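# Move sample box into freezer rack by window

## Task

Carry the sample box from the shelved bench by the door to the freezer rack on the shelved bench by the window, and push it fully into a free slot of that rack. Failure if the rack leaves its bench, if any other box is not fully inside the rack at the end, or if the sample box ever touches the floor. Finish with the gripper open and the robot moved away; the box must stay in place without the robot holding it. The robot must not fall or be left tilted.

## Robot and tools

ROBOT. A two-wheeled base (it drives straight and turns in place, never sideways) carries a lifting column with a tilting head and two 6-joint arms, each with a parallel gripper. Shoulder height S = 0.90 m + column_m. Folded, as at the start, the robot measures 0.73 m long, 0.62 m wide and S + 0.43 m tall, with its front 0.40 m ahead of the column.

FRAMES. Base frame: origin on the floor under the column, midway between the drive wheels; x forward, y left, z up. left_hand and right_hand are reported in it: the point where the fingers meet (tips 8 mm further); the hand's z axis points along the fingers (quat_wxyz maps (0,0,1) onto it), its y axis along the opening. The odometry frame is the base frame as it stood when the scene began.

execute_actions. Arguments: actions (a list holding one action, or empty to just read state and images) and cameras (names from cam_head_left, cam_head_right, cam_left_wrist, cam_right_wrist, nav_camera, all; omitted or null means all, [] means none). An action may contain:
- base: exactly one relative move from where the base last measured itself. {"translate_m": d} drives d metres straight, forward positive, -3 to 3. {"rotate_rad": d} turns in place by d radians, left (counter-clockwise seen from above) positive, -3.2 to 3.2.
- joints: absolute targets, keyed by name. column_m 0 to 0.8 (m); head_tilt_rad -0.61 to 1.308 (positive looks down); left_/right_joint1_rad -2.879 to 2.879; joint2 0 to 3.141; joint3 0 to 3.019; joint4 -1.692 to 1.57; joint5 -1.57 to 1.57 (positive swings the hand to the robot's right); joint6 -2.094 to 2.094 (positive rolls clockwise seen from behind the hand); left_/right_gripper_m 0 (closed) to 0.093, the fingertip gap in metres.
- speeds: optional caps for this action only, translate_m 0.05 to 0.8 m/s, rotate_rad 0.1 to 1 rad/s (defaults are the maxima). They do not slow arms.
Base and joint motions start together. A base move needing more than 8.667 s is refused; no action runs past 15 s. Unknown keys or out-of-range values refuse the whole call. A joint left out may still push toward an older target. If a result reports a stop, the rest of that reply's moving calls are skipped.

wait: seconds 0 to 10; the robot keeps its last commands; returns state and images. zoom_image: camera plus region [x0, y0, x1, y1] in pixels of that camera's latest full image, origin top-left, at most 504 by 504. read_manual: section "licences" (default) gives licence texts only. finished_scene: pass the current scene's number; it is final and reports success.

ARM GEOMETRY. With joint1 at -1.57 (left) or 1.57 (right) and joints 5, 6 at 0, the arm moves in a vertical plane straight ahead, 0.23 m beside the column. Let a = j2 - 0.35, b = 1.05 + j2 - j3, c = b - j4 (c = 1.57 means fingers straight down). Hand reach ahead = 0.12 + 0.39 sin a + 0.38 cos b + 0.25 cos c; height = S + 0.39 cos a - 0.38 sin b - 0.25 sin c. E.g. j2, j3, j4 = 0.93, 0.78, 0.14 gives 0.60 m ahead, 0.25 m below S. Real hands sit up to ~5 cm lower and nearer (~12 cm with heavy or far loads); trust the reported hand positions. Reach is about 1 m from the shoulder, down to 0.99 m below S. For floor level: fingers down at 0.45–0.5 m ahead with column_m 0.3, then lower the column (to 0.02 m). Below 0.4 m height the base housing blocks hands closer than 0.45 m; don't move arms with column_m under 0.3.

LOADS AND GRIPPER. Fingers down, one arm reliably holds 3.2 kg at ~0.4 m ahead and 0.3–0.7 m below S; 2 kg out to 0.6 m (0.21–0.7 below); 1 kg out to 0.8 m (0.3–0.55 below); 0.3 kg out to 0.6 m from 0.14 above to 0.7 below S. Flatter fingers sag under weight. Fingers are 7 cm long; body behind is 10 cm wide, 7 cm thick; the wrist camera sticks out 11 cm to one side. To grip, command an opening below the object's width; off_target is then normal. An opening that stays 0.002 m or more over target means something is held. Small joint changes (under ~0.03 rad, 0.08 for joints 2, 3) may not move; approach contacts in ~0.05 rad steps from your last target.

RESULTS. base_status and joint_status: done (within tolerance), off_target (resting short, maybe still pushing), contact_stop (base stall or column stop; target dropped), time_out (arm blocked; it keeps a target near its pose and resumes if freed), not_followed / "joint command not followed" with a cause: line (a safety check refused the arm targets because of self, other arm, body or an obstacle; back each moved joint off by 0.05 rad or more, or drive away). on_its_own covers uncommanded parts; "held at" is a held target, not a position. Also: joint_positions, left_hand, right_hand, base_odometry (wheel-counted, fooled by slip), turned_by_wheels vs turned_by_imu (a gap over ~4 % and 0.05 rad means a collision or slip), base_tilt in degrees, motor_effort for wheel motors in % (peak in brackets), wheel_motors_off, joint torques, motor temperatures, and a pictures line naming image order.

COLUMN. Lowering stops (contact_stop) when a hand or held object touches down; it may sink up to 0.15–0.2 m more, and won't go down again until raised 0.2 m. If the arm bumped something overhead, drive out first, then raise.

AVOID. Dropping the box or letting it hit the floor; shoving the rack off its bench; dislodging other boxes; tipping the robot. Stalled base: back off 0.05 m before turning. About 3 s of hard pushing cuts the wheel motors for 2 s. Table tops 0.30 m up or higher but more than 0.26 m below S can slide over the housing into the column. Never let the arms strike or press each other. Blocked arms overheat (85 °C warns, 100 °C drops the arm); relieve by commanding current joint positions. Wrist cameras look along the fingers tilted 0.62 rad toward hand +x; head cameras look down by about head_tilt_rad; nav_camera sits 0.23 m up at the front.

Each tool is called after "Request:" by a JSON object that holds its "method" and its "body", one argument or row to a line.

## Session

Request:
{"method": "execute_actions", "body": {
  "actions": []
}}

Scene clock: 0.00 s.
Joint torques (N m, as the arm reports them, + toward a larger angle): no reading
Motor temperatures (°C, as the motors report them): left_arm=[26 26 28 28 26 27] | right_arm=[26 27 25 26 25 27]
base_odometry: x=+0.000 y=+0.000 heading=+0.000 (m, m, rad; odometry frame)
turned_by_wheels: +0.000 (rad since the last result)
turned_by_imu: +0.000 (rad since the last result)
base_tilt: forward=+0.6 right=-0.3 (deg)
base_status: not commanded
joint_positions: column_m=+0.554 head_tilt_rad=+0.870 left_joint1_rad=-1.541 left_joint2_rad=+0.901 left_joint3_rad=+0.396 left_joint4_rad=-0.932 left_joint5_rad=-0.040 left_joint6_rad=+0.042 left_gripper_m=+0.095 right_joint1_rad=+1.594 right_joint2_rad=+0.853 right_joint3_rad=+0.438 right_joint4_rad=-1.003 right_joint5_rad=+0.023 right_joint6_rad=-0.009 right_gripper_m=+0.095
joint_status: not commanded
wheel_motors_off: 0
motor_effort: left_wheel=+5 right_wheel=+5 (%)
left_hand: x=+0.1392 y=+0.2376 z=+1.2517 quat_wxyz=(+0.441, -0.015, -0.897, -0.017) (m; base frame)
right_hand: x=+0.1605 y=-0.2245 z=+1.2593 quat_wxyz=(+0.432, +0.018, -0.902, +0.002) (m; base frame)
pictures: cam_head_left, cam_head_right, cam_left_wrist, cam_right_wrist, nav_camera
Images, in order (width x height): cam_head_left 504x504, cam_head_right 504x504, cam_left_wrist 504x504, cam_right_wrist 504x504, nav_camera 504x504.

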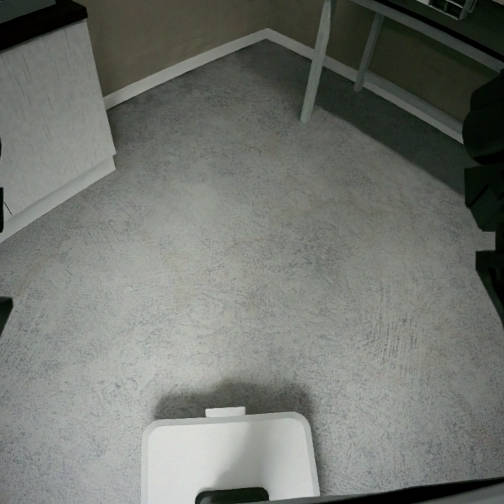

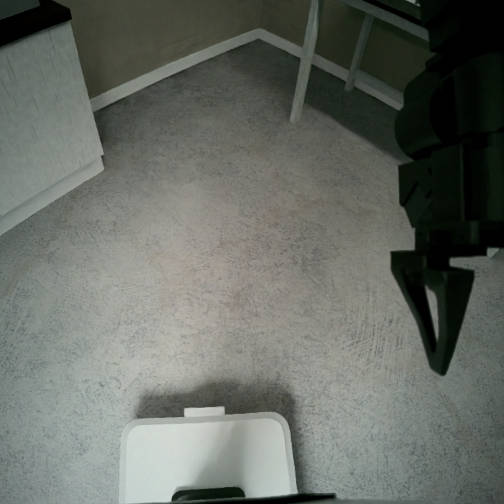

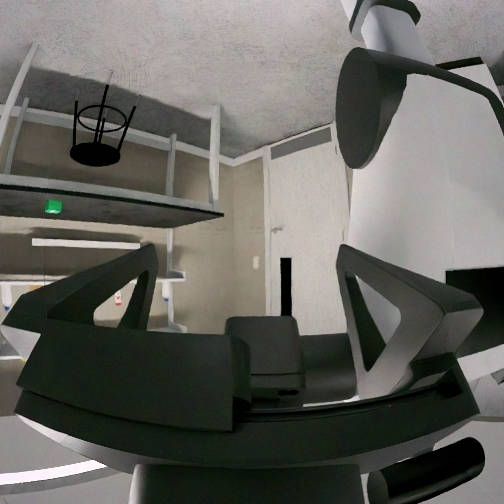

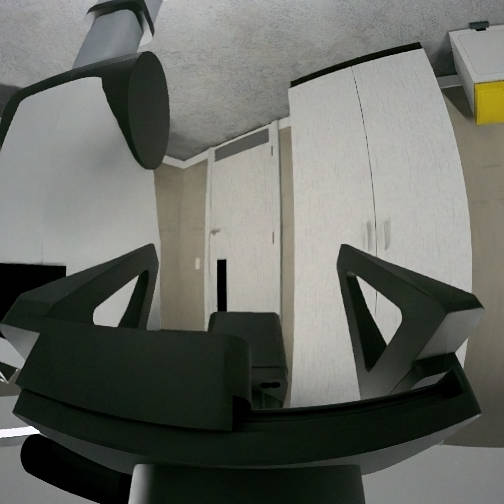

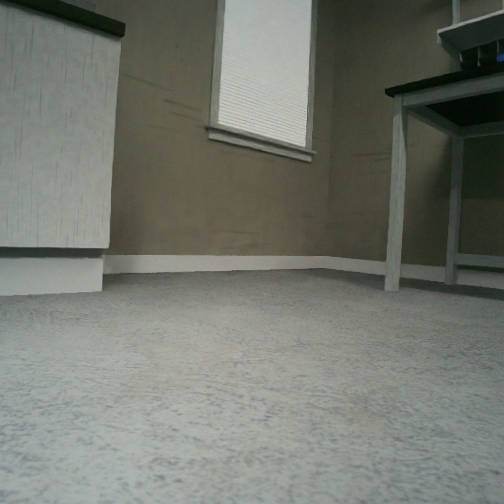

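Request:
{"method": "execute_actions", "body": {
  "actions": [
    {"joints": {"head_tilt_rad": 0.35}, "base": {"rotate_rad": -0.6}}
  ],
  "cameras": ["cam_head_left", "cam_head_right", "nav_camera"]
}}

Scene clock: 2.73 s.
Joint torques (N m, as the arm reports them, + toward a larger angle): left_arm=[ 0.36 -8.41 -0.71 -1.48  0.01  0.07] | right_arm=[ 0.75 -4.74 -0.8  -1.25  0.04 -0.04]
Motor temperatures (°C, as the motors report them): left_arm=[26 26 28 28 26 27] | right_arm=[26 28 25 26 25 27]
base_odometry: x=+0.000 y=+0.000 heading=-0.598 (m, m, rad; odometry frame)
turned_by_wheels: -0.598 (rad since the last result)
turned_by_imu: -0.592 (rad since the last result)
base_tilt: forward=+0.6 right=-0.3 (deg)
base_status: done
joint_positions: column_m=+0.554 head_tilt_rad=+0.369 left_joint1_rad=-1.541 left_joint2_rad=+0.901 left_joint3_rad=+0.396 left_joint4_rad=-0.932 left_joint5_rad=-0.040 left_joint6_rad=+0.042 left_gripper_m=+0.095 right_joint1_rad=+1.594 right_joint2_rad=+0.853 right_joint3_rad=+0.438 right_joint4_rad=-1.003 right_joint5_rad=+0.023 right_joint6_rad=-0.009 right_gripper_m=+0.095
joint_status: all done
wheel_motors_off: 0
motor_effort: left_wheel=+10(47) right_wheel=-8(48) (%)
left_hand: x=+0.1392 y=+0.2376 z=+1.2517 quat_wxyz=(+0.441, -0.015, -0.897, -0.017) (m; base frame)
right_hand: x=+0.1605 y=-0.2245 z=+1.2593 quat_wxyz=(+0.432, +0.018, -0.902, +0.002) (m; base frame)
pictures: cam_head_left, cam_head_right, nav_camera
Images, in order (width x height): cam_head_left 504x504, cam_head_right 504x504, nav_camera 504x504.

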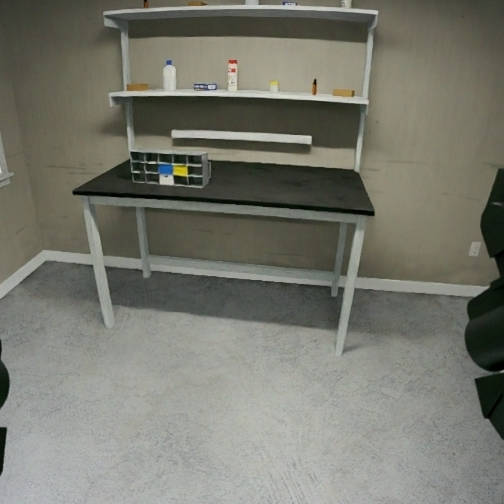

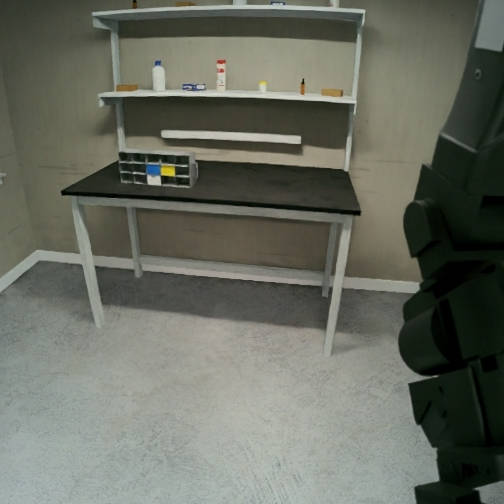

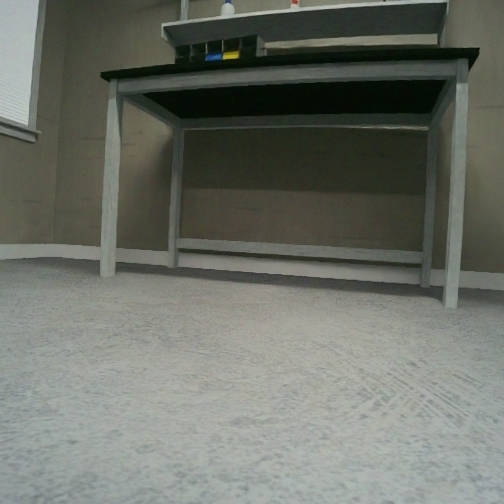

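Request:
{"method": "zoom_image", "body": {
  "camera": "cam_head_left",
  "region": [100, 120, 260, 220]
}}

Region (100, 120, 260, 220) of cam_head_left's 504x504 image, scaled by 3.150, with more detail than that image has; it fills the top 315 rows of this view, and the rest is white.

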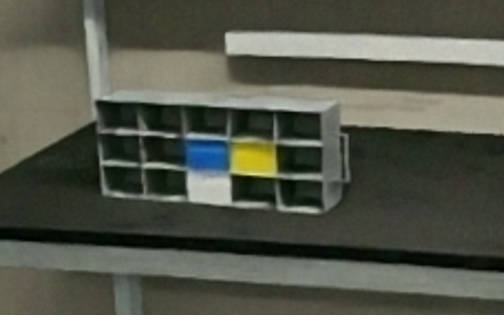

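Request:
{"method": "execute_actions", "body": {
  "actions": [
    {"base": {"rotate_rad": 3.0}}
  ],
  "cameras": ["cam_head_left", "cam_head_right", "nav_camera"]
}}

Scene clock: 8.47 s.
Joint torques (N m, as the arm reports them, + toward a larger angle): left_arm=[ 0.41 -8.42 -0.82 -1.51  0.    0.07] | right_arm=[ 0.77 -4.87 -0.76 -1.25  0.03 -0.04]
Motor temperatures (°C, as the motors report them): left_arm=[26 26 28 28 26 27] | right_arm=[26 28 25 26 25 27]
base_odometry: x=+0.000 y=+0.000 heading=+2.401 (m, m, rad; odometry frame)
turned_by_wheels: +2.999 (rad since the last result)
turned_by_imu: +2.969 (rad since the last result)
base_tilt: forward=+0.7 right=-0.4 (deg)
base_status: done
joint_positions: column_m=+0.554 head_tilt_rad=+0.369 left_joint1_rad=-1.541 left_joint2_rad=+0.901 left_joint3_rad=+0.396 left_joint4_rad=-0.932 left_joint5_rad=-0.040 left_joint6_rad=+0.042 left_gripper_m=+0.095 right_joint1_rad=+1.594 right_joint2_rad=+0.853 right_joint3_rad=+0.438 right_joint4_rad=-1.003 right_joint5_rad=+0.023 right_joint6_rad=-0.009 right_gripper_m=+0.095
joint_status: not commanded
wheel_motors_off: 0
motor_effort: left_wheel=-9(38) right_wheel=+9(55) (%)
left_hand: x=+0.1392 y=+0.2376 z=+1.2517 quat_wxyz=(+0.441, -0.015, -0.897, -0.017) (m; base frame)
right_hand: x=+0.1605 y=-0.2245 z=+1.2593 quat_wxyz=(+0.432, +0.018, -0.902, +0.002) (m; base frame)
pictures: cam_head_left, cam_head_right, nav_camera
Images, in order (width x height): cam_head_left 504x504, cam_head_right 504x504, nav_camera 504x504.

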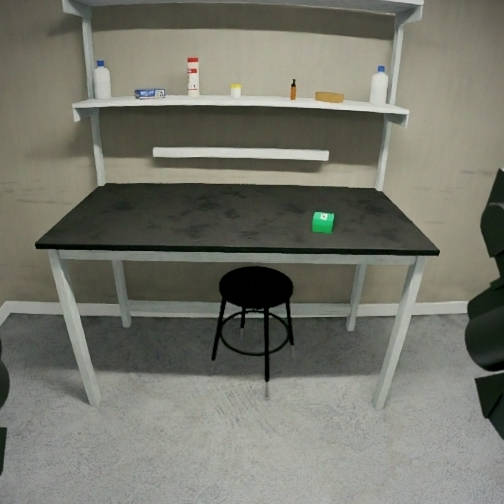

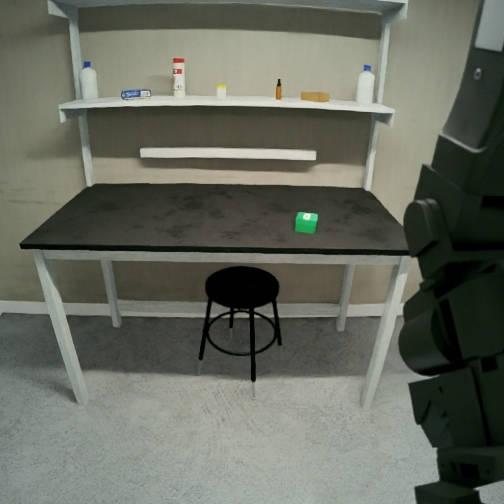

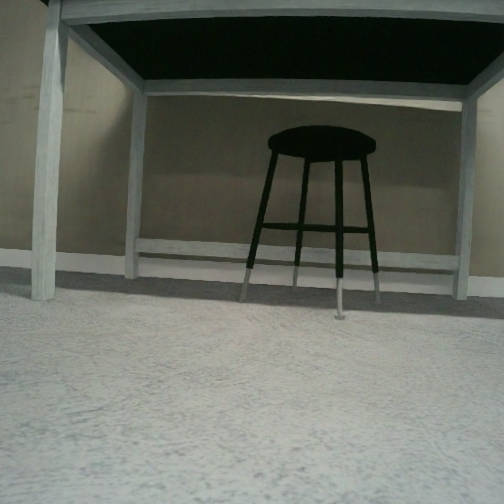

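Request:
{"method": "zoom_image", "body": {
  "camera": "cam_head_left",
  "region": [270, 180, 390, 270]
}}

Region (270, 180, 390, 270) of cam_head_left's 504x504 image, scaled by 4.200, with more detail than that image has; it fills the top 378 rows of this view, and the rest is white.

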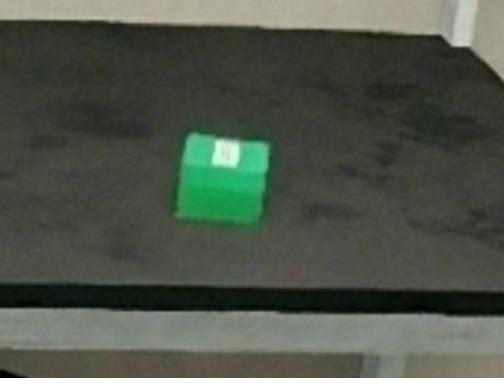

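Request:
{"method": "execute_actions", "body": {
  "actions": [
    {"base": {"rotate_rad": -0.13}, "joints": {"right_joint1_rad": 1.57, "right_joint2_rad": 1.557, "right_joint3_rad": 1.017, "right_joint4_rad": 0.79, "right_joint5_rad": 0, "right_joint6_rad": 0, "right_gripper_m": 0.093, "head_tilt_rad": 0.5}}
  ],
  "cameras": ["cam_head_left", "cam_right_wrist", "nav_camera"]
}}

Scene clock: 20.43 s.
Joint torques (N m, as the arm reports them, + toward a larger angle): left_arm=[ 0.28 -8.47 -0.68 -1.6  -0.02  0.08] | right_arm=[  0.43 -12.97   1.02   1.65  -0.1    0.  ]
Motor temperatures (°C, as the motors report them): left_arm=[26 26 28 28 26 27] | right_arm=[26 28 25 26 25 27]
base_odometry: x=+0.000 y=+0.000 heading=+2.273 (m, m, rad; odometry frame)
turned_by_wheels: -0.128 (rad since the last result)
turned_by_imu: -0.129 (rad since the last result)
base_tilt: forward=+0.7 right=-0.3 (deg)
base_status: done
joint_positions: column_m=+0.554 head_tilt_rad=+0.504 left_joint1_rad=-1.541 left_joint2_rad=+0.901 left_joint3_rad=+0.396 left_joint4_rad=-0.932 left_joint5_rad=-0.040 left_joint6_rad=+0.042 left_gripper_m=+0.095 right_joint1_rad=+1.573 right_joint2_rad=+1.563 right_joint3_rad=+1.015 right_joint4_rad=+0.775 right_joint5_rad=+0.004 right_joint6_rad=-0.004 right_gripper_m=+0.093
joint_status: all done
wheel_motors_off: 0
motor_effort: left_wheel=+12(27) right_wheel=-10(25) (%)
left_hand: x=+0.1392 y=+0.2376 z=+1.2517 quat_wxyz=(+0.441, -0.015, -0.897, -0.017) (m; base frame)
right_hand: x=+0.6430 y=-0.2247 z=+1.0278 quat_wxyz=(-0.366, +0.001, -0.930, +0.002) (m; base frame)
pictures: cam_head_left, cam_right_wrist, nav_camera
Images, in order (width x height): cam_head_left 504x504, cam_right_wrist 504x504, nav_camera 504x504.

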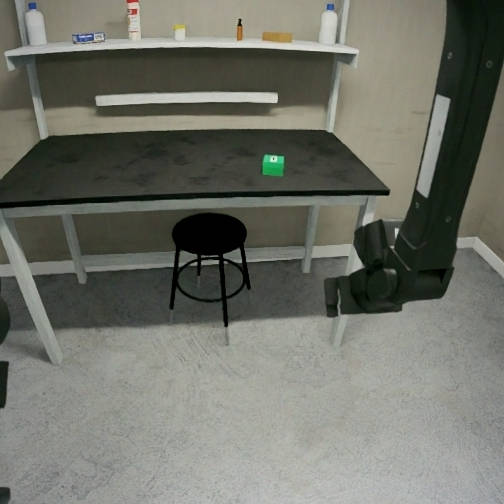

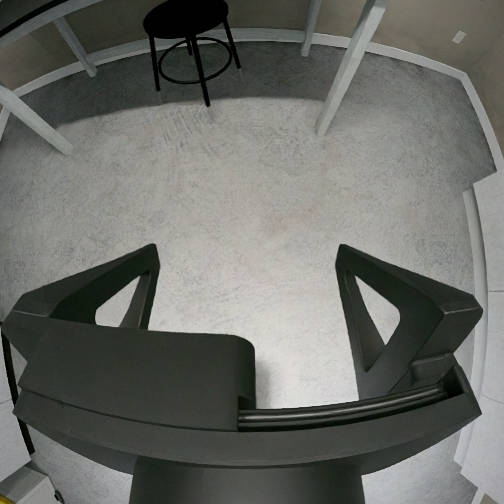

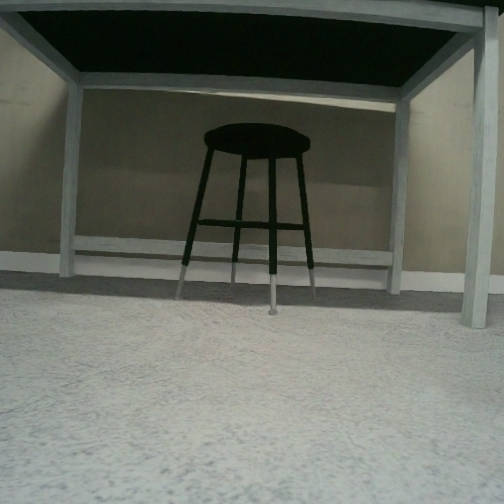

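Request:
{"method": "execute_actions", "body": {
  "actions": [
    {"base": {"translate_m": 0.7}, "joints": {"head_tilt_rad": 0.7}}
  ],
  "cameras": ["cam_head_left", "cam_head_right", "cam_right_wrist", "nav_camera"]
}}

Scene clock: 24.83 s.
Joint torques (N m, as the arm reports them, + toward a larger angle): left_arm=[ 0.38 -8.91 -0.86 -1.49  0.    0.08] | right_arm=[  0.46 -12.75   0.72   1.55  -0.1    0.  ]
Motor temperatures (°C, as the motors report them): left_arm=[26 26 28 28 26 27] | right_arm=[26 28 25 26 25 27]
base_odometry: x=-0.452 y=+0.534 heading=+2.274 (m, m, rad; odometry frame)
turned_by_wheels: +0.001 (rad since the last result)
turned_by_imu: -0.001 (rad since the last result)
base_tilt: forward=+0.7 right=-0.4 (deg)
base_status: done
joint_positions: column_m=+0.554 head_tilt_rad=+0.703 left_joint1_rad=-1.541 left_joint2_rad=+0.901 left_joint3_rad=+0.397 left_joint4_rad=-0.932 left_joint5_rad=-0.040 left_joint6_rad=+0.042 left_gripper_m=+0.095 right_joint1_rad=+1.573 right_joint2_rad=+1.563 right_joint3_rad=+1.017 right_joint4_rad=+0.775 right_joint5_rad=+0.004 right_joint6_rad=-0.004 right_gripper_m=+0.093
joint_status: all done
wheel_motors_off: 0
motor_effort: left_wheel=+2(91) right_wheel=-2(65) (%)
left_hand: x=+0.1396 y=+0.2376 z=+1.2515 quat_wxyz=(+0.441, -0.015, -0.897, -0.017) (m; base frame)
right_hand: x=+0.6445 y=-0.2247 z=+1.0283 quat_wxyz=(-0.368, +0.001, -0.930, +0.002) (m; base frame)
pictures: cam_head_left, cam_head_right, cam_right_wrist, nav_camera
Images, in order (width x height): cam_head_left 504x504, cam_head_right 504x504, cam_right_wrist 504x504, nav_camera 504x504.

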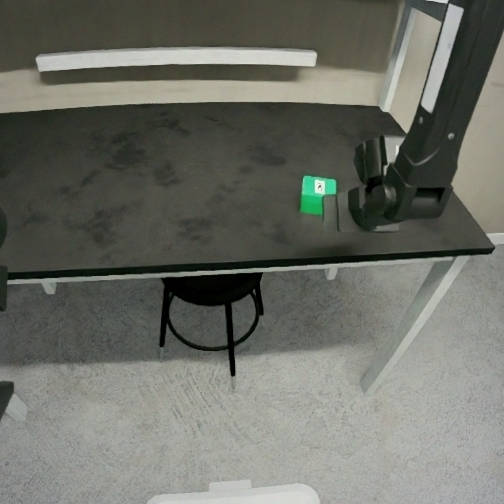

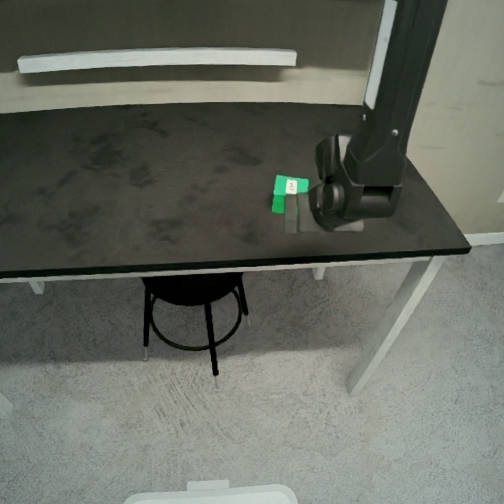

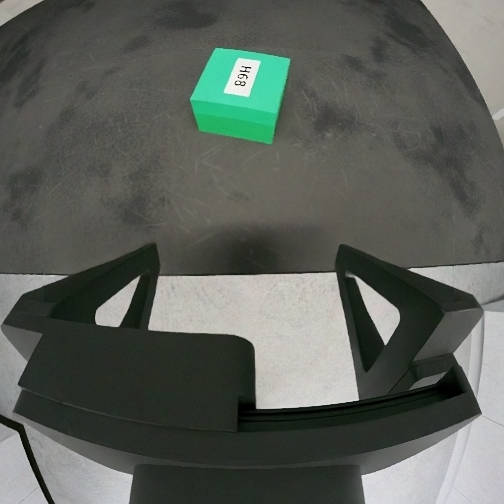

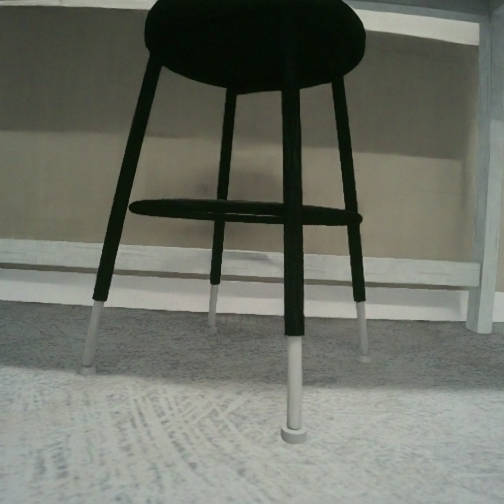

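Request:
{"method": "execute_actions", "body": {
  "actions": [
    {"base": {"rotate_rad": 0.06}, "joints": {"right_joint5_rad": 0.216, "right_joint6_rad": 0.225}}
  ],
  "cameras": ["cam_right_wrist"]
}}

Request:
{"method": "execute_actions", "body": {
  "actions": [
    {"base": {"translate_m": 0.13}, "speeds": {"translate_m": 0.2}}
  ],
  "cameras": ["cam_head_left", "cam_right_wrist"]
}}

Scene clock: 33.53 s.
Joint torques (N m, as the arm reports them, + toward a larger angle): left_arm=[ 0.4  -8.62 -0.82 -1.33 -0.03  0.08] | right_arm=[  0.46 -13.14   0.79   1.62   0.3    0.04]
Motor temperatures (°C, as the motors report them): left_arm=[26 26 28 28 26 27] | right_arm=[26 29 25 26 25 27]
base_odometry: x=-0.452 y=+0.534 heading=+2.331 (m, m, rad; odometry frame)
turned_by_wheels: +0.057 (rad since the last result)
turned_by_imu: +0.056 (rad since the last result)
base_tilt: forward=+0.7 right=-0.4 (deg)
base_status: done
joint_positions: column_m=+0.554 head_tilt_rad=+0.703 left_joint1_rad=-1.541 left_joint2_rad=+0.901 left_joint3_rad=+0.397 left_joint4_rad=-0.932 left_joint5_rad=-0.040 left_joint6_rad=+0.042 left_gripper_m=+0.095 right_joint1_rad=+1.571 right_joint2_rad=+1.563 right_joint3_rad=+1.017 right_joint4_rad=+0.775 right_joint5_rad=+0.212 right_joint6_rad=+0.217 right_gripper_m=+0.093
joint_status: all done
wheel_motors_off: 0
motor_effort: left_wheel=+0(59) right_wheel=+0(46) (%)
left_hand: x=+0.1396 y=+0.2376 z=+1.2515 quat_wxyz=(+0.441, -0.015, -0.897, -0.017) (m; base frame)
right_hand: x=+0.6419 y=-0.2617 z=+1.0311 quat_wxyz=(-0.374, -0.139, -0.915, +0.058) (m; base frame)
pictures: cam_right_wrist
Images, in order (width x height): cam_right_wrist 504x504.

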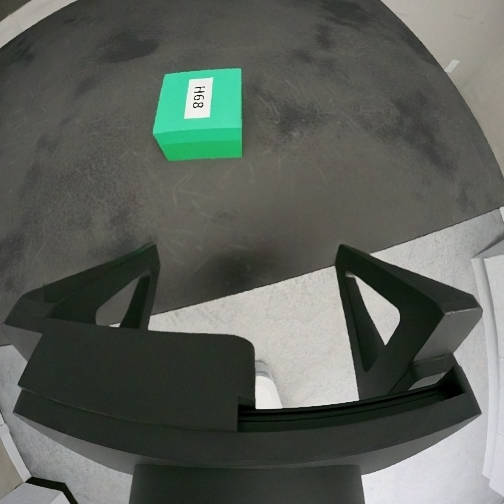

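Scene clock: 35.13 s.
Joint torques (N m, as the arm reports them, + toward a larger angle): left_arm=[ 0.39 -8.55 -0.82 -1.4  -0.01  0.08] | right_arm=[  0.39 -12.49   0.84   1.72   0.29   0.04]
Motor temperatures (°C, as the motors report them): left_arm=[26 26 28 28 26 27] | right_arm=[26 29 25 26 25 27]
base_odometry: x=-0.542 y=+0.629 heading=+2.333 (m, m, rad; odometry frame)
turned_by_wheels: +0.002 (rad since the last result)
turned_by_imu: +0.001 (rad since the last result)
base_tilt: forward=+0.7 right=-0.4 (deg)
base_status: done
joint_positions: column_m=+0.554 head_tilt_rad=+0.703 left_joint1_rad=-1.541 left_joint2_rad=+0.901 left_joint3_rad=+0.397 left_joint4_rad=-0.932 left_joint5_rad=-0.040 left_joint6_rad=+0.042 left_gripper_m=+0.095 right_joint1_rad=+1.571 right_joint2_rad=+1.563 right_joint3_rad=+1.017 right_joint4_rad=+0.775 right_joint5_rad=+0.212 right_joint6_rad=+0.217 right_gripper_m=+0.093
joint_status: not commanded
wheel_motors_off: 0
motor_effort: left_wheel=+1(78) right_wheel=+0(46) (%)
left_hand: x=+0.1394 y=+0.2376 z=+1.2516 quat_wxyz=(+0.441, -0.015, -0.897, -0.017) (m; base frame)
right_hand: x=+0.6414 y=-0.2617 z=+1.0310 quat_wxyz=(-0.374, -0.139, -0.915, +0.058) (m; base frame)
pictures: cam_head_left, cam_right_wrist
Images, in order (width x height): cam_head_left 504x504, cam_right_wrist 504x504.

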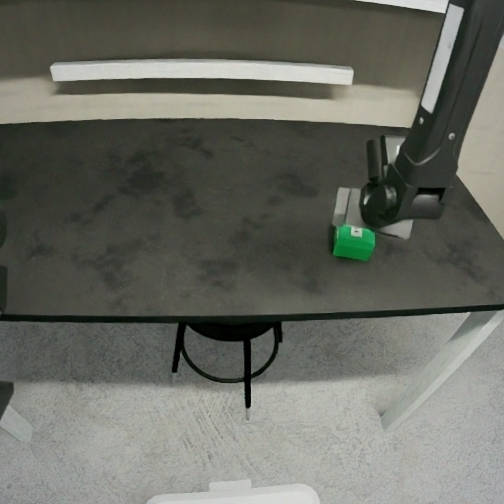

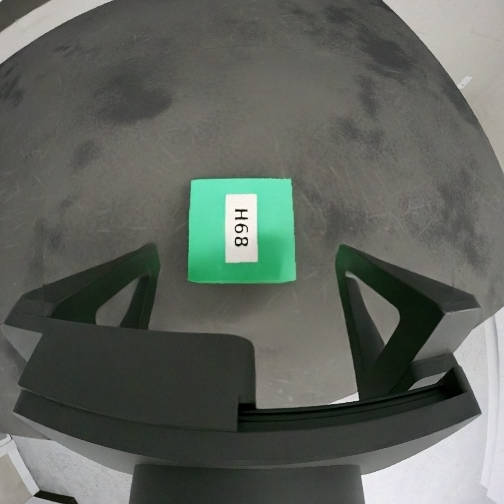

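Request:
{"method": "execute_actions", "body": {
  "actions": [
    {"base": {"translate_m": 0.018}, "joints": {"column_m": 0.51}}
  ],
  "cameras": ["cam_head_left", "cam_right_wrist"]
}}

Scene clock: 37.60 s.
Joint torques (N m, as the arm reports them, + toward a larger angle): left_arm=[ 0.51 -8.4  -0.73 -1.66 -0.01  0.07] | right_arm=[  0.11 -12.84   0.7    1.66   0.29   0.03]
Motor temperatures (°C, as the motors report them): left_arm=[26 26 28 28 26 27] | right_arm=[26 29 25 26 25 27]
base_odometry: x=-0.555 y=+0.642 heading=+2.334 (m, m, rad; odometry frame)
turned_by_wheels: +0.001 (rad since the last result)
turned_by_imu: +0.000 (rad since the last result)
base_tilt: forward=+0.6 right=-0.3 (deg)
base_status: done
joint_positions: column_m=+0.510 head_tilt_rad=+0.703 left_joint1_rad=-1.541 left_joint2_rad=+0.901 left_joint3_rad=+0.396 left_joint4_rad=-0.932 left_joint5_rad=-0.040 left_joint6_rad=+0.042 left_gripper_m=+0.095 right_joint1_rad=+1.571 right_joint2_rad=+1.562 right_joint3_rad=+1.018 right_joint4_rad=+0.775 right_joint5_rad=+0.212 right_joint6_rad=+0.217 right_gripper_m=+0.093
joint_status: all done
wheel_motors_off: 0
motor_effort: left_wheel=+3(37) right_wheel=-4(43) (%)
left_hand: x=+0.1393 y=+0.2376 z=+1.2076 quat_wxyz=(+0.441, -0.015, -0.897, -0.017) (m; base frame)
right_hand: x=+0.6427 y=-0.2617 z=+0.9876 quat_wxyz=(-0.375, -0.139, -0.915, +0.058) (m; base frame)
pictures: cam_head_left, cam_right_wrist
Images, in order (width x height): cam_head_left 504x504, cam_right_wrist 504x504.

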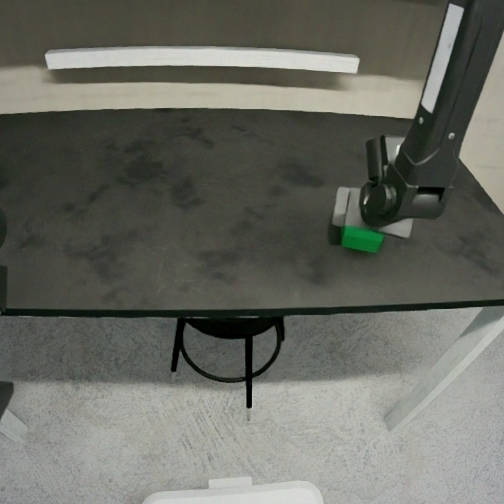

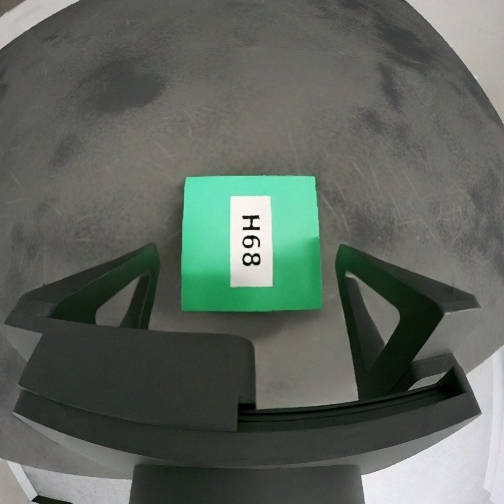

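Request:
{"method": "execute_actions", "body": {
  "actions": [
    {"joints": {"column_m": 0.47}}
  ],
  "cameras": ["cam_head_left", "cam_right_wrist"]
}}

Scene clock: 39.33 s.
Joint torques (N m, as the arm reports them, + toward a larger angle): left_arm=[ 0.35 -8.46 -0.62 -1.51 -0.01  0.08] | right_arm=[  0.26 -12.92   0.76   1.65   0.29   0.04]
Motor temperatures (°C, as the motors report them): left_arm=[26 26 28 28 26 27] | right_arm=[26 29 25 26 25 27]
base_odometry: x=-0.555 y=+0.642 heading=+2.334 (m, m, rad; odometry frame)
turned_by_wheels: +0.000 (rad since the last result)
turned_by_imu: +0.000 (rad since the last result)
base_tilt: forward=+0.6 right=-0.4 (deg)
base_status: not commanded
joint_positions: column_m=+0.470 head_tilt_rad=+0.703 left_joint1_rad=-1.541 left_joint2_rad=+0.901 left_joint3_rad=+0.396 left_joint4_rad=-0.932 left_joint5_rad=-0.040 left_joint6_rad=+0.042 left_gripper_m=+0.095 right_joint1_rad=+1.571 right_joint2_rad=+1.562 right_joint3_rad=+1.018 right_joint4_rad=+0.775 right_joint5_rad=+0.212 right_joint6_rad=+0.217 right_gripper_m=+0.093
joint_status: all done
wheel_motors_off: 0
motor_effort: left_wheel=+3(2) right_wheel=-1(3) (%)
left_hand: x=+0.1393 y=+0.2376 z=+1.1676 quat_wxyz=(+0.441, -0.015, -0.897, -0.017) (m; base frame)
right_hand: x=+0.6427 y=-0.2617 z=+0.9476 quat_wxyz=(-0.375, -0.139, -0.915, +0.058) (m; base frame)
pictures: cam_head_left, cam_right_wrist
Images, in order (width x height): cam_head_left 504x504, cam_right_wrist 504x504.

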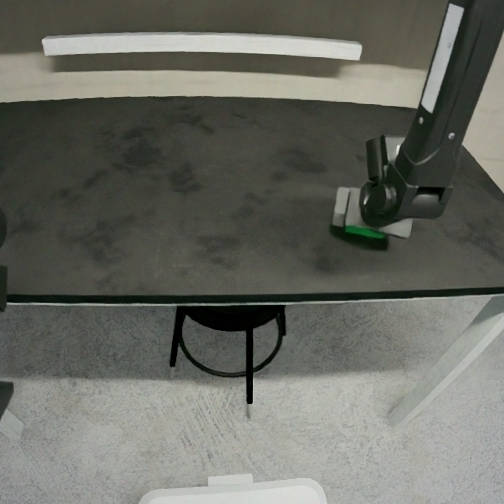

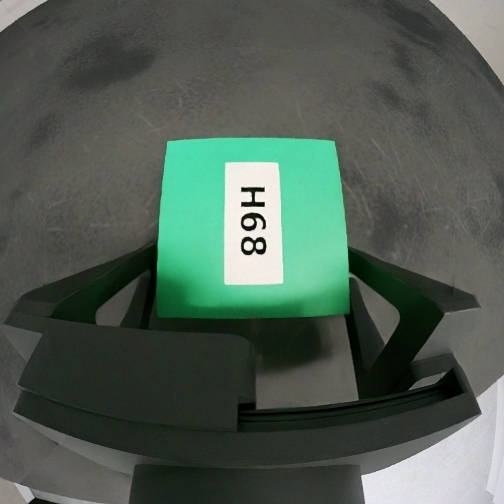

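Request:
{"method": "execute_actions", "body": {
  "actions": [
    {"joints": {"right_gripper_m": 0.06}}
  ],
  "cameras": ["cam_head_left", "cam_right_wrist"]
}}

Scene clock: 40.10 s.
Joint torques (N m, as the arm reports them, + toward a larger angle): left_arm=[ 0.49 -8.28 -0.69 -1.48 -0.01  0.07] | right_arm=[  0.45 -12.9    0.73   1.63   0.26   0.03]
Motor temperatures (°C, as the motors report them): left_arm=[26 26 28 28 26 27] | right_arm=[26 29 25 26 25 27]
base_odometry: x=-0.555 y=+0.642 heading=+2.334 (m, m, rad; odometry frame)
turned_by_wheels: +0.000 (rad since the last result)
turned_by_imu: +0.000 (rad since the last result)
base_tilt: forward=+0.7 right=-0.4 (deg)
base_status: not commanded
joint_positions: column_m=+0.470 head_tilt_rad=+0.703 left_joint1_rad=-1.541 left_joint2_rad=+0.901 left_joint3_rad=+0.396 left_joint4_rad=-0.932 left_joint5_rad=-0.040 left_joint6_rad=+0.042 left_gripper_m=+0.095 right_joint1_rad=+1.571 right_joint2_rad=+1.562 right_joint3_rad=+1.018 right_joint4_rad=+0.775 right_joint5_rad=+0.213 right_joint6_rad=+0.218 right_gripper_m=+0.076
joint_status: right_gripper_m off_target (ended at +0.076, target +0.060)
wheel_motors_off: 0
motor_effort: left_wheel=+1(2) right_wheel=-1(1) (%)
left_hand: x=+0.1393 y=+0.2376 z=+1.1676 quat_wxyz=(+0.441, -0.015, -0.897, -0.017) (m; base frame)
right_hand: x=+0.6427 y=-0.2619 z=+0.9476 quat_wxyz=(-0.375, -0.139, -0.915, +0.058) (m; base frame)
pictures: cam_head_left, cam_right_wrist
Images, in order (width x height): cam_head_left 504x504, cam_right_wrist 504x504.

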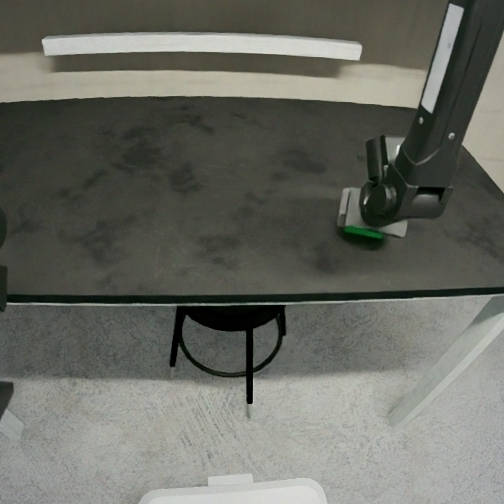

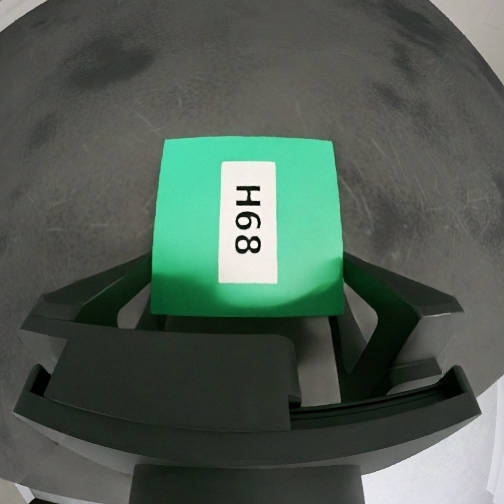

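Request:
{"method": "execute_actions", "body": {
  "actions": [
    {"joints": {"column_m": 0.55}}
  ],
  "cameras": ["cam_head_left", "cam_right_wrist"]
}}

Scene clock: 42.40 s.
Joint torques (N m, as the arm reports them, + toward a larger angle): left_arm=[ 0.4  -8.57 -0.77 -1.47 -0.01  0.07] | right_arm=[  0.42 -12.51   0.88   1.62   0.26   0.03]
Motor temperatures (°C, as the motors report them): left_arm=[26 26 28 28 26 27] | right_arm=[26 29 25 26 25 27]
base_odometry: x=-0.555 y=+0.642 heading=+2.334 (m, m, rad; odometry frame)
turned_by_wheels: +0.000 (rad since the last result)
turned_by_imu: +0.000 (rad since the last result)
base_tilt: forward=+0.7 right=-0.4 (deg)
base_status: not commanded
joint_positions: column_m=+0.550 head_tilt_rad=+0.703 left_joint1_rad=-1.541 left_joint2_rad=+0.901 left_joint3_rad=+0.396 left_joint4_rad=-0.932 left_joint5_rad=-0.040 left_joint6_rad=+0.042 left_gripper_m=+0.095 right_joint1_rad=+1.571 right_joint2_rad=+1.562 right_joint3_rad=+1.018 right_joint4_rad=+0.775 right_joint5_rad=+0.213 right_joint6_rad=+0.218 right_gripper_m=+0.076
joint_status: all done
wheel_motors_off: 0
motor_effort: left_wheel=+2(2) right_wheel=+0(1) (%)
left_hand: x=+0.1393 y=+0.2376 z=+1.2474 quat_wxyz=(+0.441, -0.015, -0.897, -0.017) (m; base frame)
right_hand: x=+0.6427 y=-0.2619 z=+1.0274 quat_wxyz=(-0.375, -0.139, -0.915, +0.058) (m; base frame)
pictures: cam_head_left, cam_right_wrist
Images, in order (width x height): cam_head_left 504x504, cam_right_wrist 504x504.

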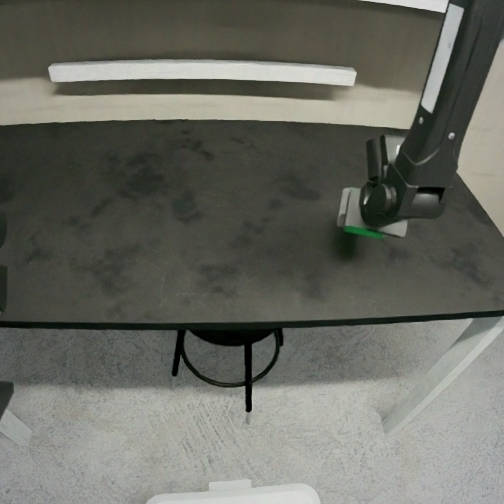

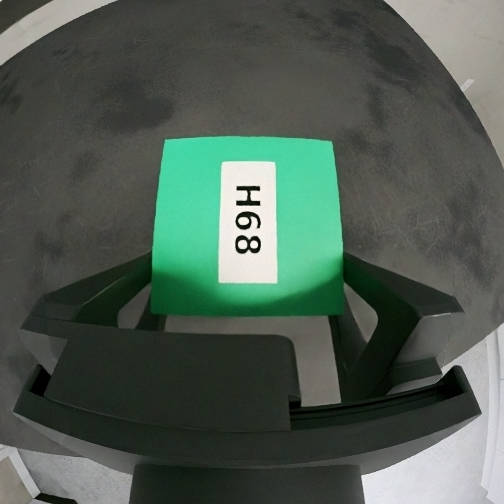

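Request:
{"method": "execute_actions", "body": {
  "actions": [
    {"base": {"rotate_rad": 0.45}, "joints": {"right_joint4_rad": 0.82, "right_joint5_rad": 0, "right_joint6_rad": 0, "head_tilt_rad": 0.45}, "speeds": {"rotate_rad": 0.6}}
  ],
  "cameras": ["cam_head_left", "cam_right_wrist", "cam_left_wrist"]
}}

Scene clock: 50.20 s.
Joint torques (N m, as the arm reports them, + toward a larger angle): left_arm=[ 0.35 -8.38 -0.79 -1.51 -0.01  0.09] | right_arm=[  0.49 -12.91   0.8    1.87  -0.07  -0.12]
Motor temperatures (°C, as the motors report them): left_arm=[26 26 28 28 26 27] | right_arm=[26 29 26 26 25 28]
base_odometry: x=-0.555 y=+0.642 heading=+2.782 (m, m, rad; odometry frame)
turned_by_wheels: +0.448 (rad since the last result)
turned_by_imu: +0.439 (rad since the last result)
base_tilt: forward=+0.6 right=-0.4 (deg)
base_status: done
joint_positions: column_m=+0.550 head_tilt_rad=+0.469 left_joint1_rad=-1.541 left_joint2_rad=+0.901 left_joint3_rad=+0.396 left_joint4_rad=-0.932 left_joint5_rad=-0.040 left_joint6_rad=+0.042 left_gripper_m=+0.095 right_joint1_rad=+1.570 right_joint2_rad=+1.562 right_joint3_rad=+1.018 right_joint4_rad=+0.799 right_joint5_rad=+0.003 right_joint6_rad=+0.008 right_gripper_m=+0.076
joint_status: all done
wheel_motors_off: 0
motor_effort: left_wheel=-8(78) right_wheel=+8(63) (%)
left_hand: x=+0.1393 y=+0.2376 z=+1.2474 quat_wxyz=(+0.441, -0.015, -0.897, -0.017) (m; base frame)
right_hand: x=+0.6492 y=-0.2263 z=+1.0285 quat_wxyz=(-0.379, -0.004, -0.925, +0.000) (m; base frame)
pictures: cam_head_left, cam_left_wrist, cam_right_wrist
Images, in order (width x height): cam_head_left 504x504, cam_left_wrist 504x504, cam_right_wrist 504x504.

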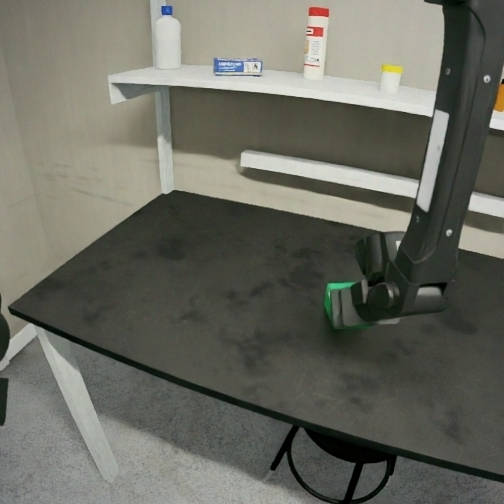

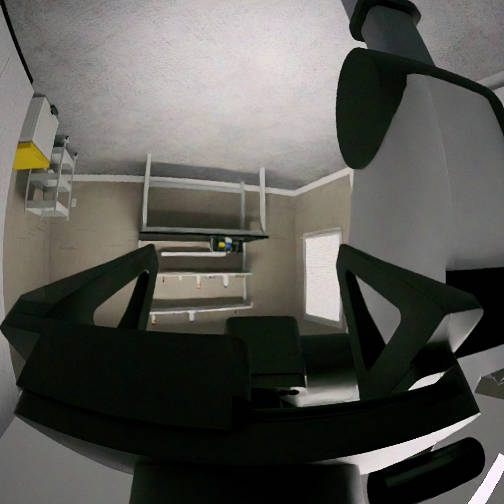

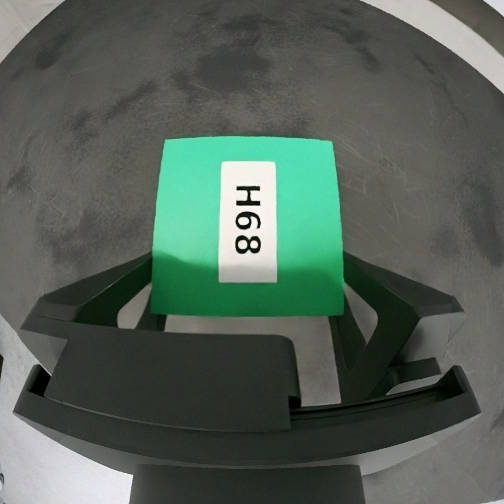

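Request:
{"method": "execute_actions", "body": {
  "actions": [
    {"base": {"translate_m": -2.0}, "joints": {"column_m": 0.6}}
  ],
  "cameras": ["cam_head_left", "cam_left_wrist"]
}}

Scene clock: 55.27 s.
Joint torques (N m, as the arm reports them, + toward a larger angle): left_arm=[ 0.42 -8.47 -0.66 -1.45  0.    0.07] | right_arm=[  0.2  -12.78   0.81   1.82  -0.07  -0.11]
Motor temperatures (°C, as the motors report them): left_arm=[26 26 28 28 26 27] | right_arm=[26 30 26 26 25 28]
base_odometry: x=+1.317 y=-0.062 heading=+2.782 (m, m, rad; odometry frame)
turned_by_wheels: +0.001 (rad since the last result)
turned_by_imu: +0.005 (rad since the last result)
base_tilt: forward=+0.7 right=-0.3 (deg)
base_status: done
joint_positions: column_m=+0.600 head_tilt_rad=+0.468 left_joint1_rad=-1.541 left_joint2_rad=+0.901 left_joint3_rad=+0.395 left_joint4_rad=-0.932 left_joint5_rad=-0.040 left_joint6_rad=+0.042 left_gripper_m=+0.095 right_joint1_rad=+1.570 right_joint2_rad=+1.562 right_joint3_rad=+1.016 right_joint4_rad=+0.800 right_joint5_rad=+0.003 right_joint6_rad=+0.008 right_gripper_m=+0.076
joint_status: all done
wheel_motors_off: 0
motor_effort: left_wheel=+0(81) right_wheel=-1(67) (%)
left_hand: x=+0.1385 y=+0.2375 z=+1.2977 quat_wxyz=(+0.442, -0.015, -0.897, -0.017) (m; base frame)
right_hand: x=+0.6486 y=-0.2263 z=+1.0785 quat_wxyz=(-0.379, -0.004, -0.925, +0.000) (m; base frame)
pictures: cam_head_left, cam_left_wrist
Images, in order (width x height): cam_head_left 504x504, cam_left_wrist 504x504.

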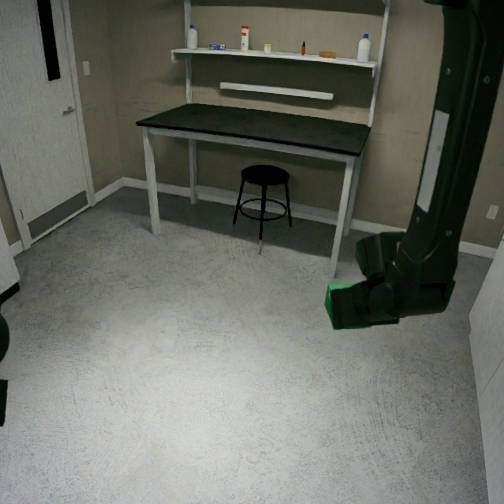

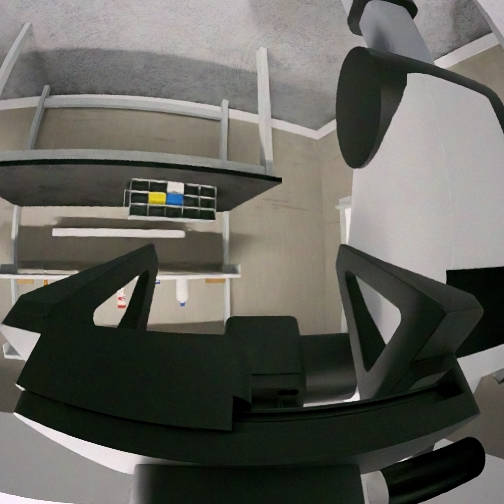

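Request:
{"method": "execute_actions", "body": {
  "actions": [
    {"base": {"rotate_rad": 2.667}, "speeds": {"rotate_rad": 0.8}}
  ],
  "cameras": ["cam_head_left", "cam_head_right", "cam_right_wrist", "nav_camera"]
}}

Scene clock: 60.43 s.
Joint torques (N m, as the arm reports them, + toward a larger angle): left_arm=[ 0.48 -8.35 -0.67 -1.53 -0.01  0.08] | right_arm=[  0.97 -13.     0.93   1.84  -0.07  -0.12]
Motor temperatures (°C, as the motors report them): left_arm=[26 26 28 28 26 27] | right_arm=[26 30 26 26 25 28]
base_odometry: x=+1.317 y=-0.062 heading=-0.835 (m, m, rad; odometry frame)
turned_by_wheels: +2.666 (rad since the last result)
turned_by_imu: +2.643 (rad since the last result)
base_tilt: forward=+0.7 right=-0.4 (deg)
base_status: done
joint_positions: column_m=+0.600 head_tilt_rad=+0.468 left_joint1_rad=-1.541 left_joint2_rad=+0.901 left_joint3_rad=+0.395 left_joint4_rad=-0.932 left_joint5_rad=-0.040 left_joint6_rad=+0.042 left_gripper_m=+0.095 right_joint1_rad=+1.570 right_joint2_rad=+1.562 right_joint3_rad=+1.016 right_joint4_rad=+0.800 right_joint5_rad=+0.003 right_joint6_rad=+0.008 right_gripper_m=+0.076
joint_status: not commanded
wheel_motors_off: 0
motor_effort: left_wheel=-9(61) right_wheel=+9(76) (%)
left_hand: x=+0.1385 y=+0.2375 z=+1.2977 quat_wxyz=(+0.442, -0.015, -0.897, -0.017) (m; base frame)
right_hand: x=+0.6486 y=-0.2266 z=+1.0785 quat_wxyz=(-0.379, -0.004, -0.925, +0.000) (m; base frame)
pictures: cam_head_left, cam_head_right, cam_right_wrist, nav_camera
Images, in order (width x height): cam_head_left 504x504, cam_head_right 504x504, cam_right_wrist 504x504, nav_camera 504x504.

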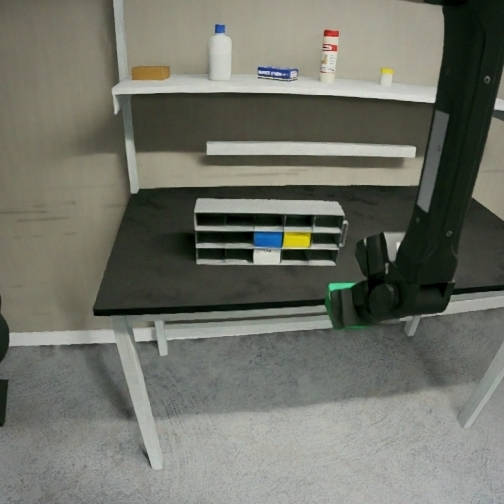

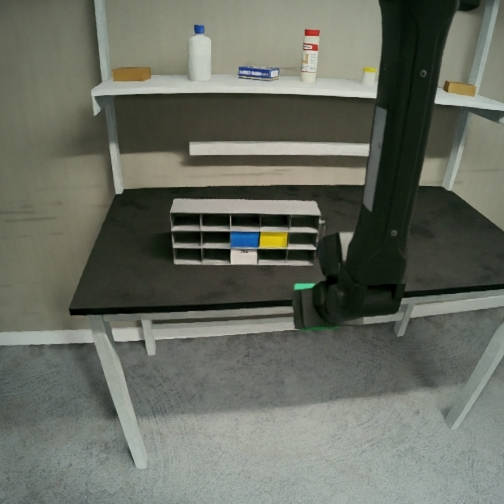

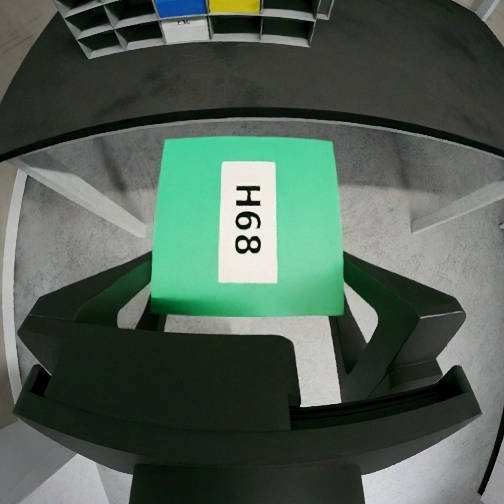

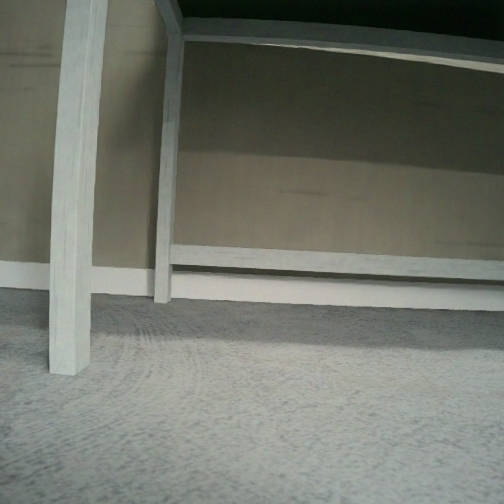

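Request:
{"method": "zoom_image", "body": {
  "camera": "cam_right_wrist",
  "region": [40, 0, 360, 140]
}}

Request:
{"method": "zoom_image", "body": {
  "camera": "cam_head_right",
  "region": [150, 180, 350, 340]
}}

Region (40, 0, 360, 140) of cam_right_wrist's 504x504 image, scaled by 1.575, with more detail than that image has; it fills the top 220 rows of this view, and the rest is white.

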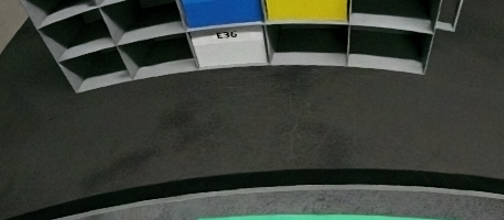

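Region (150, 180, 350, 340) of cam_head_right's 504x504 image, scaled by 2.520, with more detail than that image has; it fills the top 403 rows of this view, and the rest is white.

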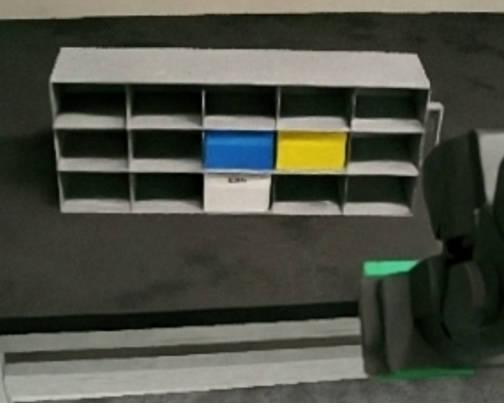

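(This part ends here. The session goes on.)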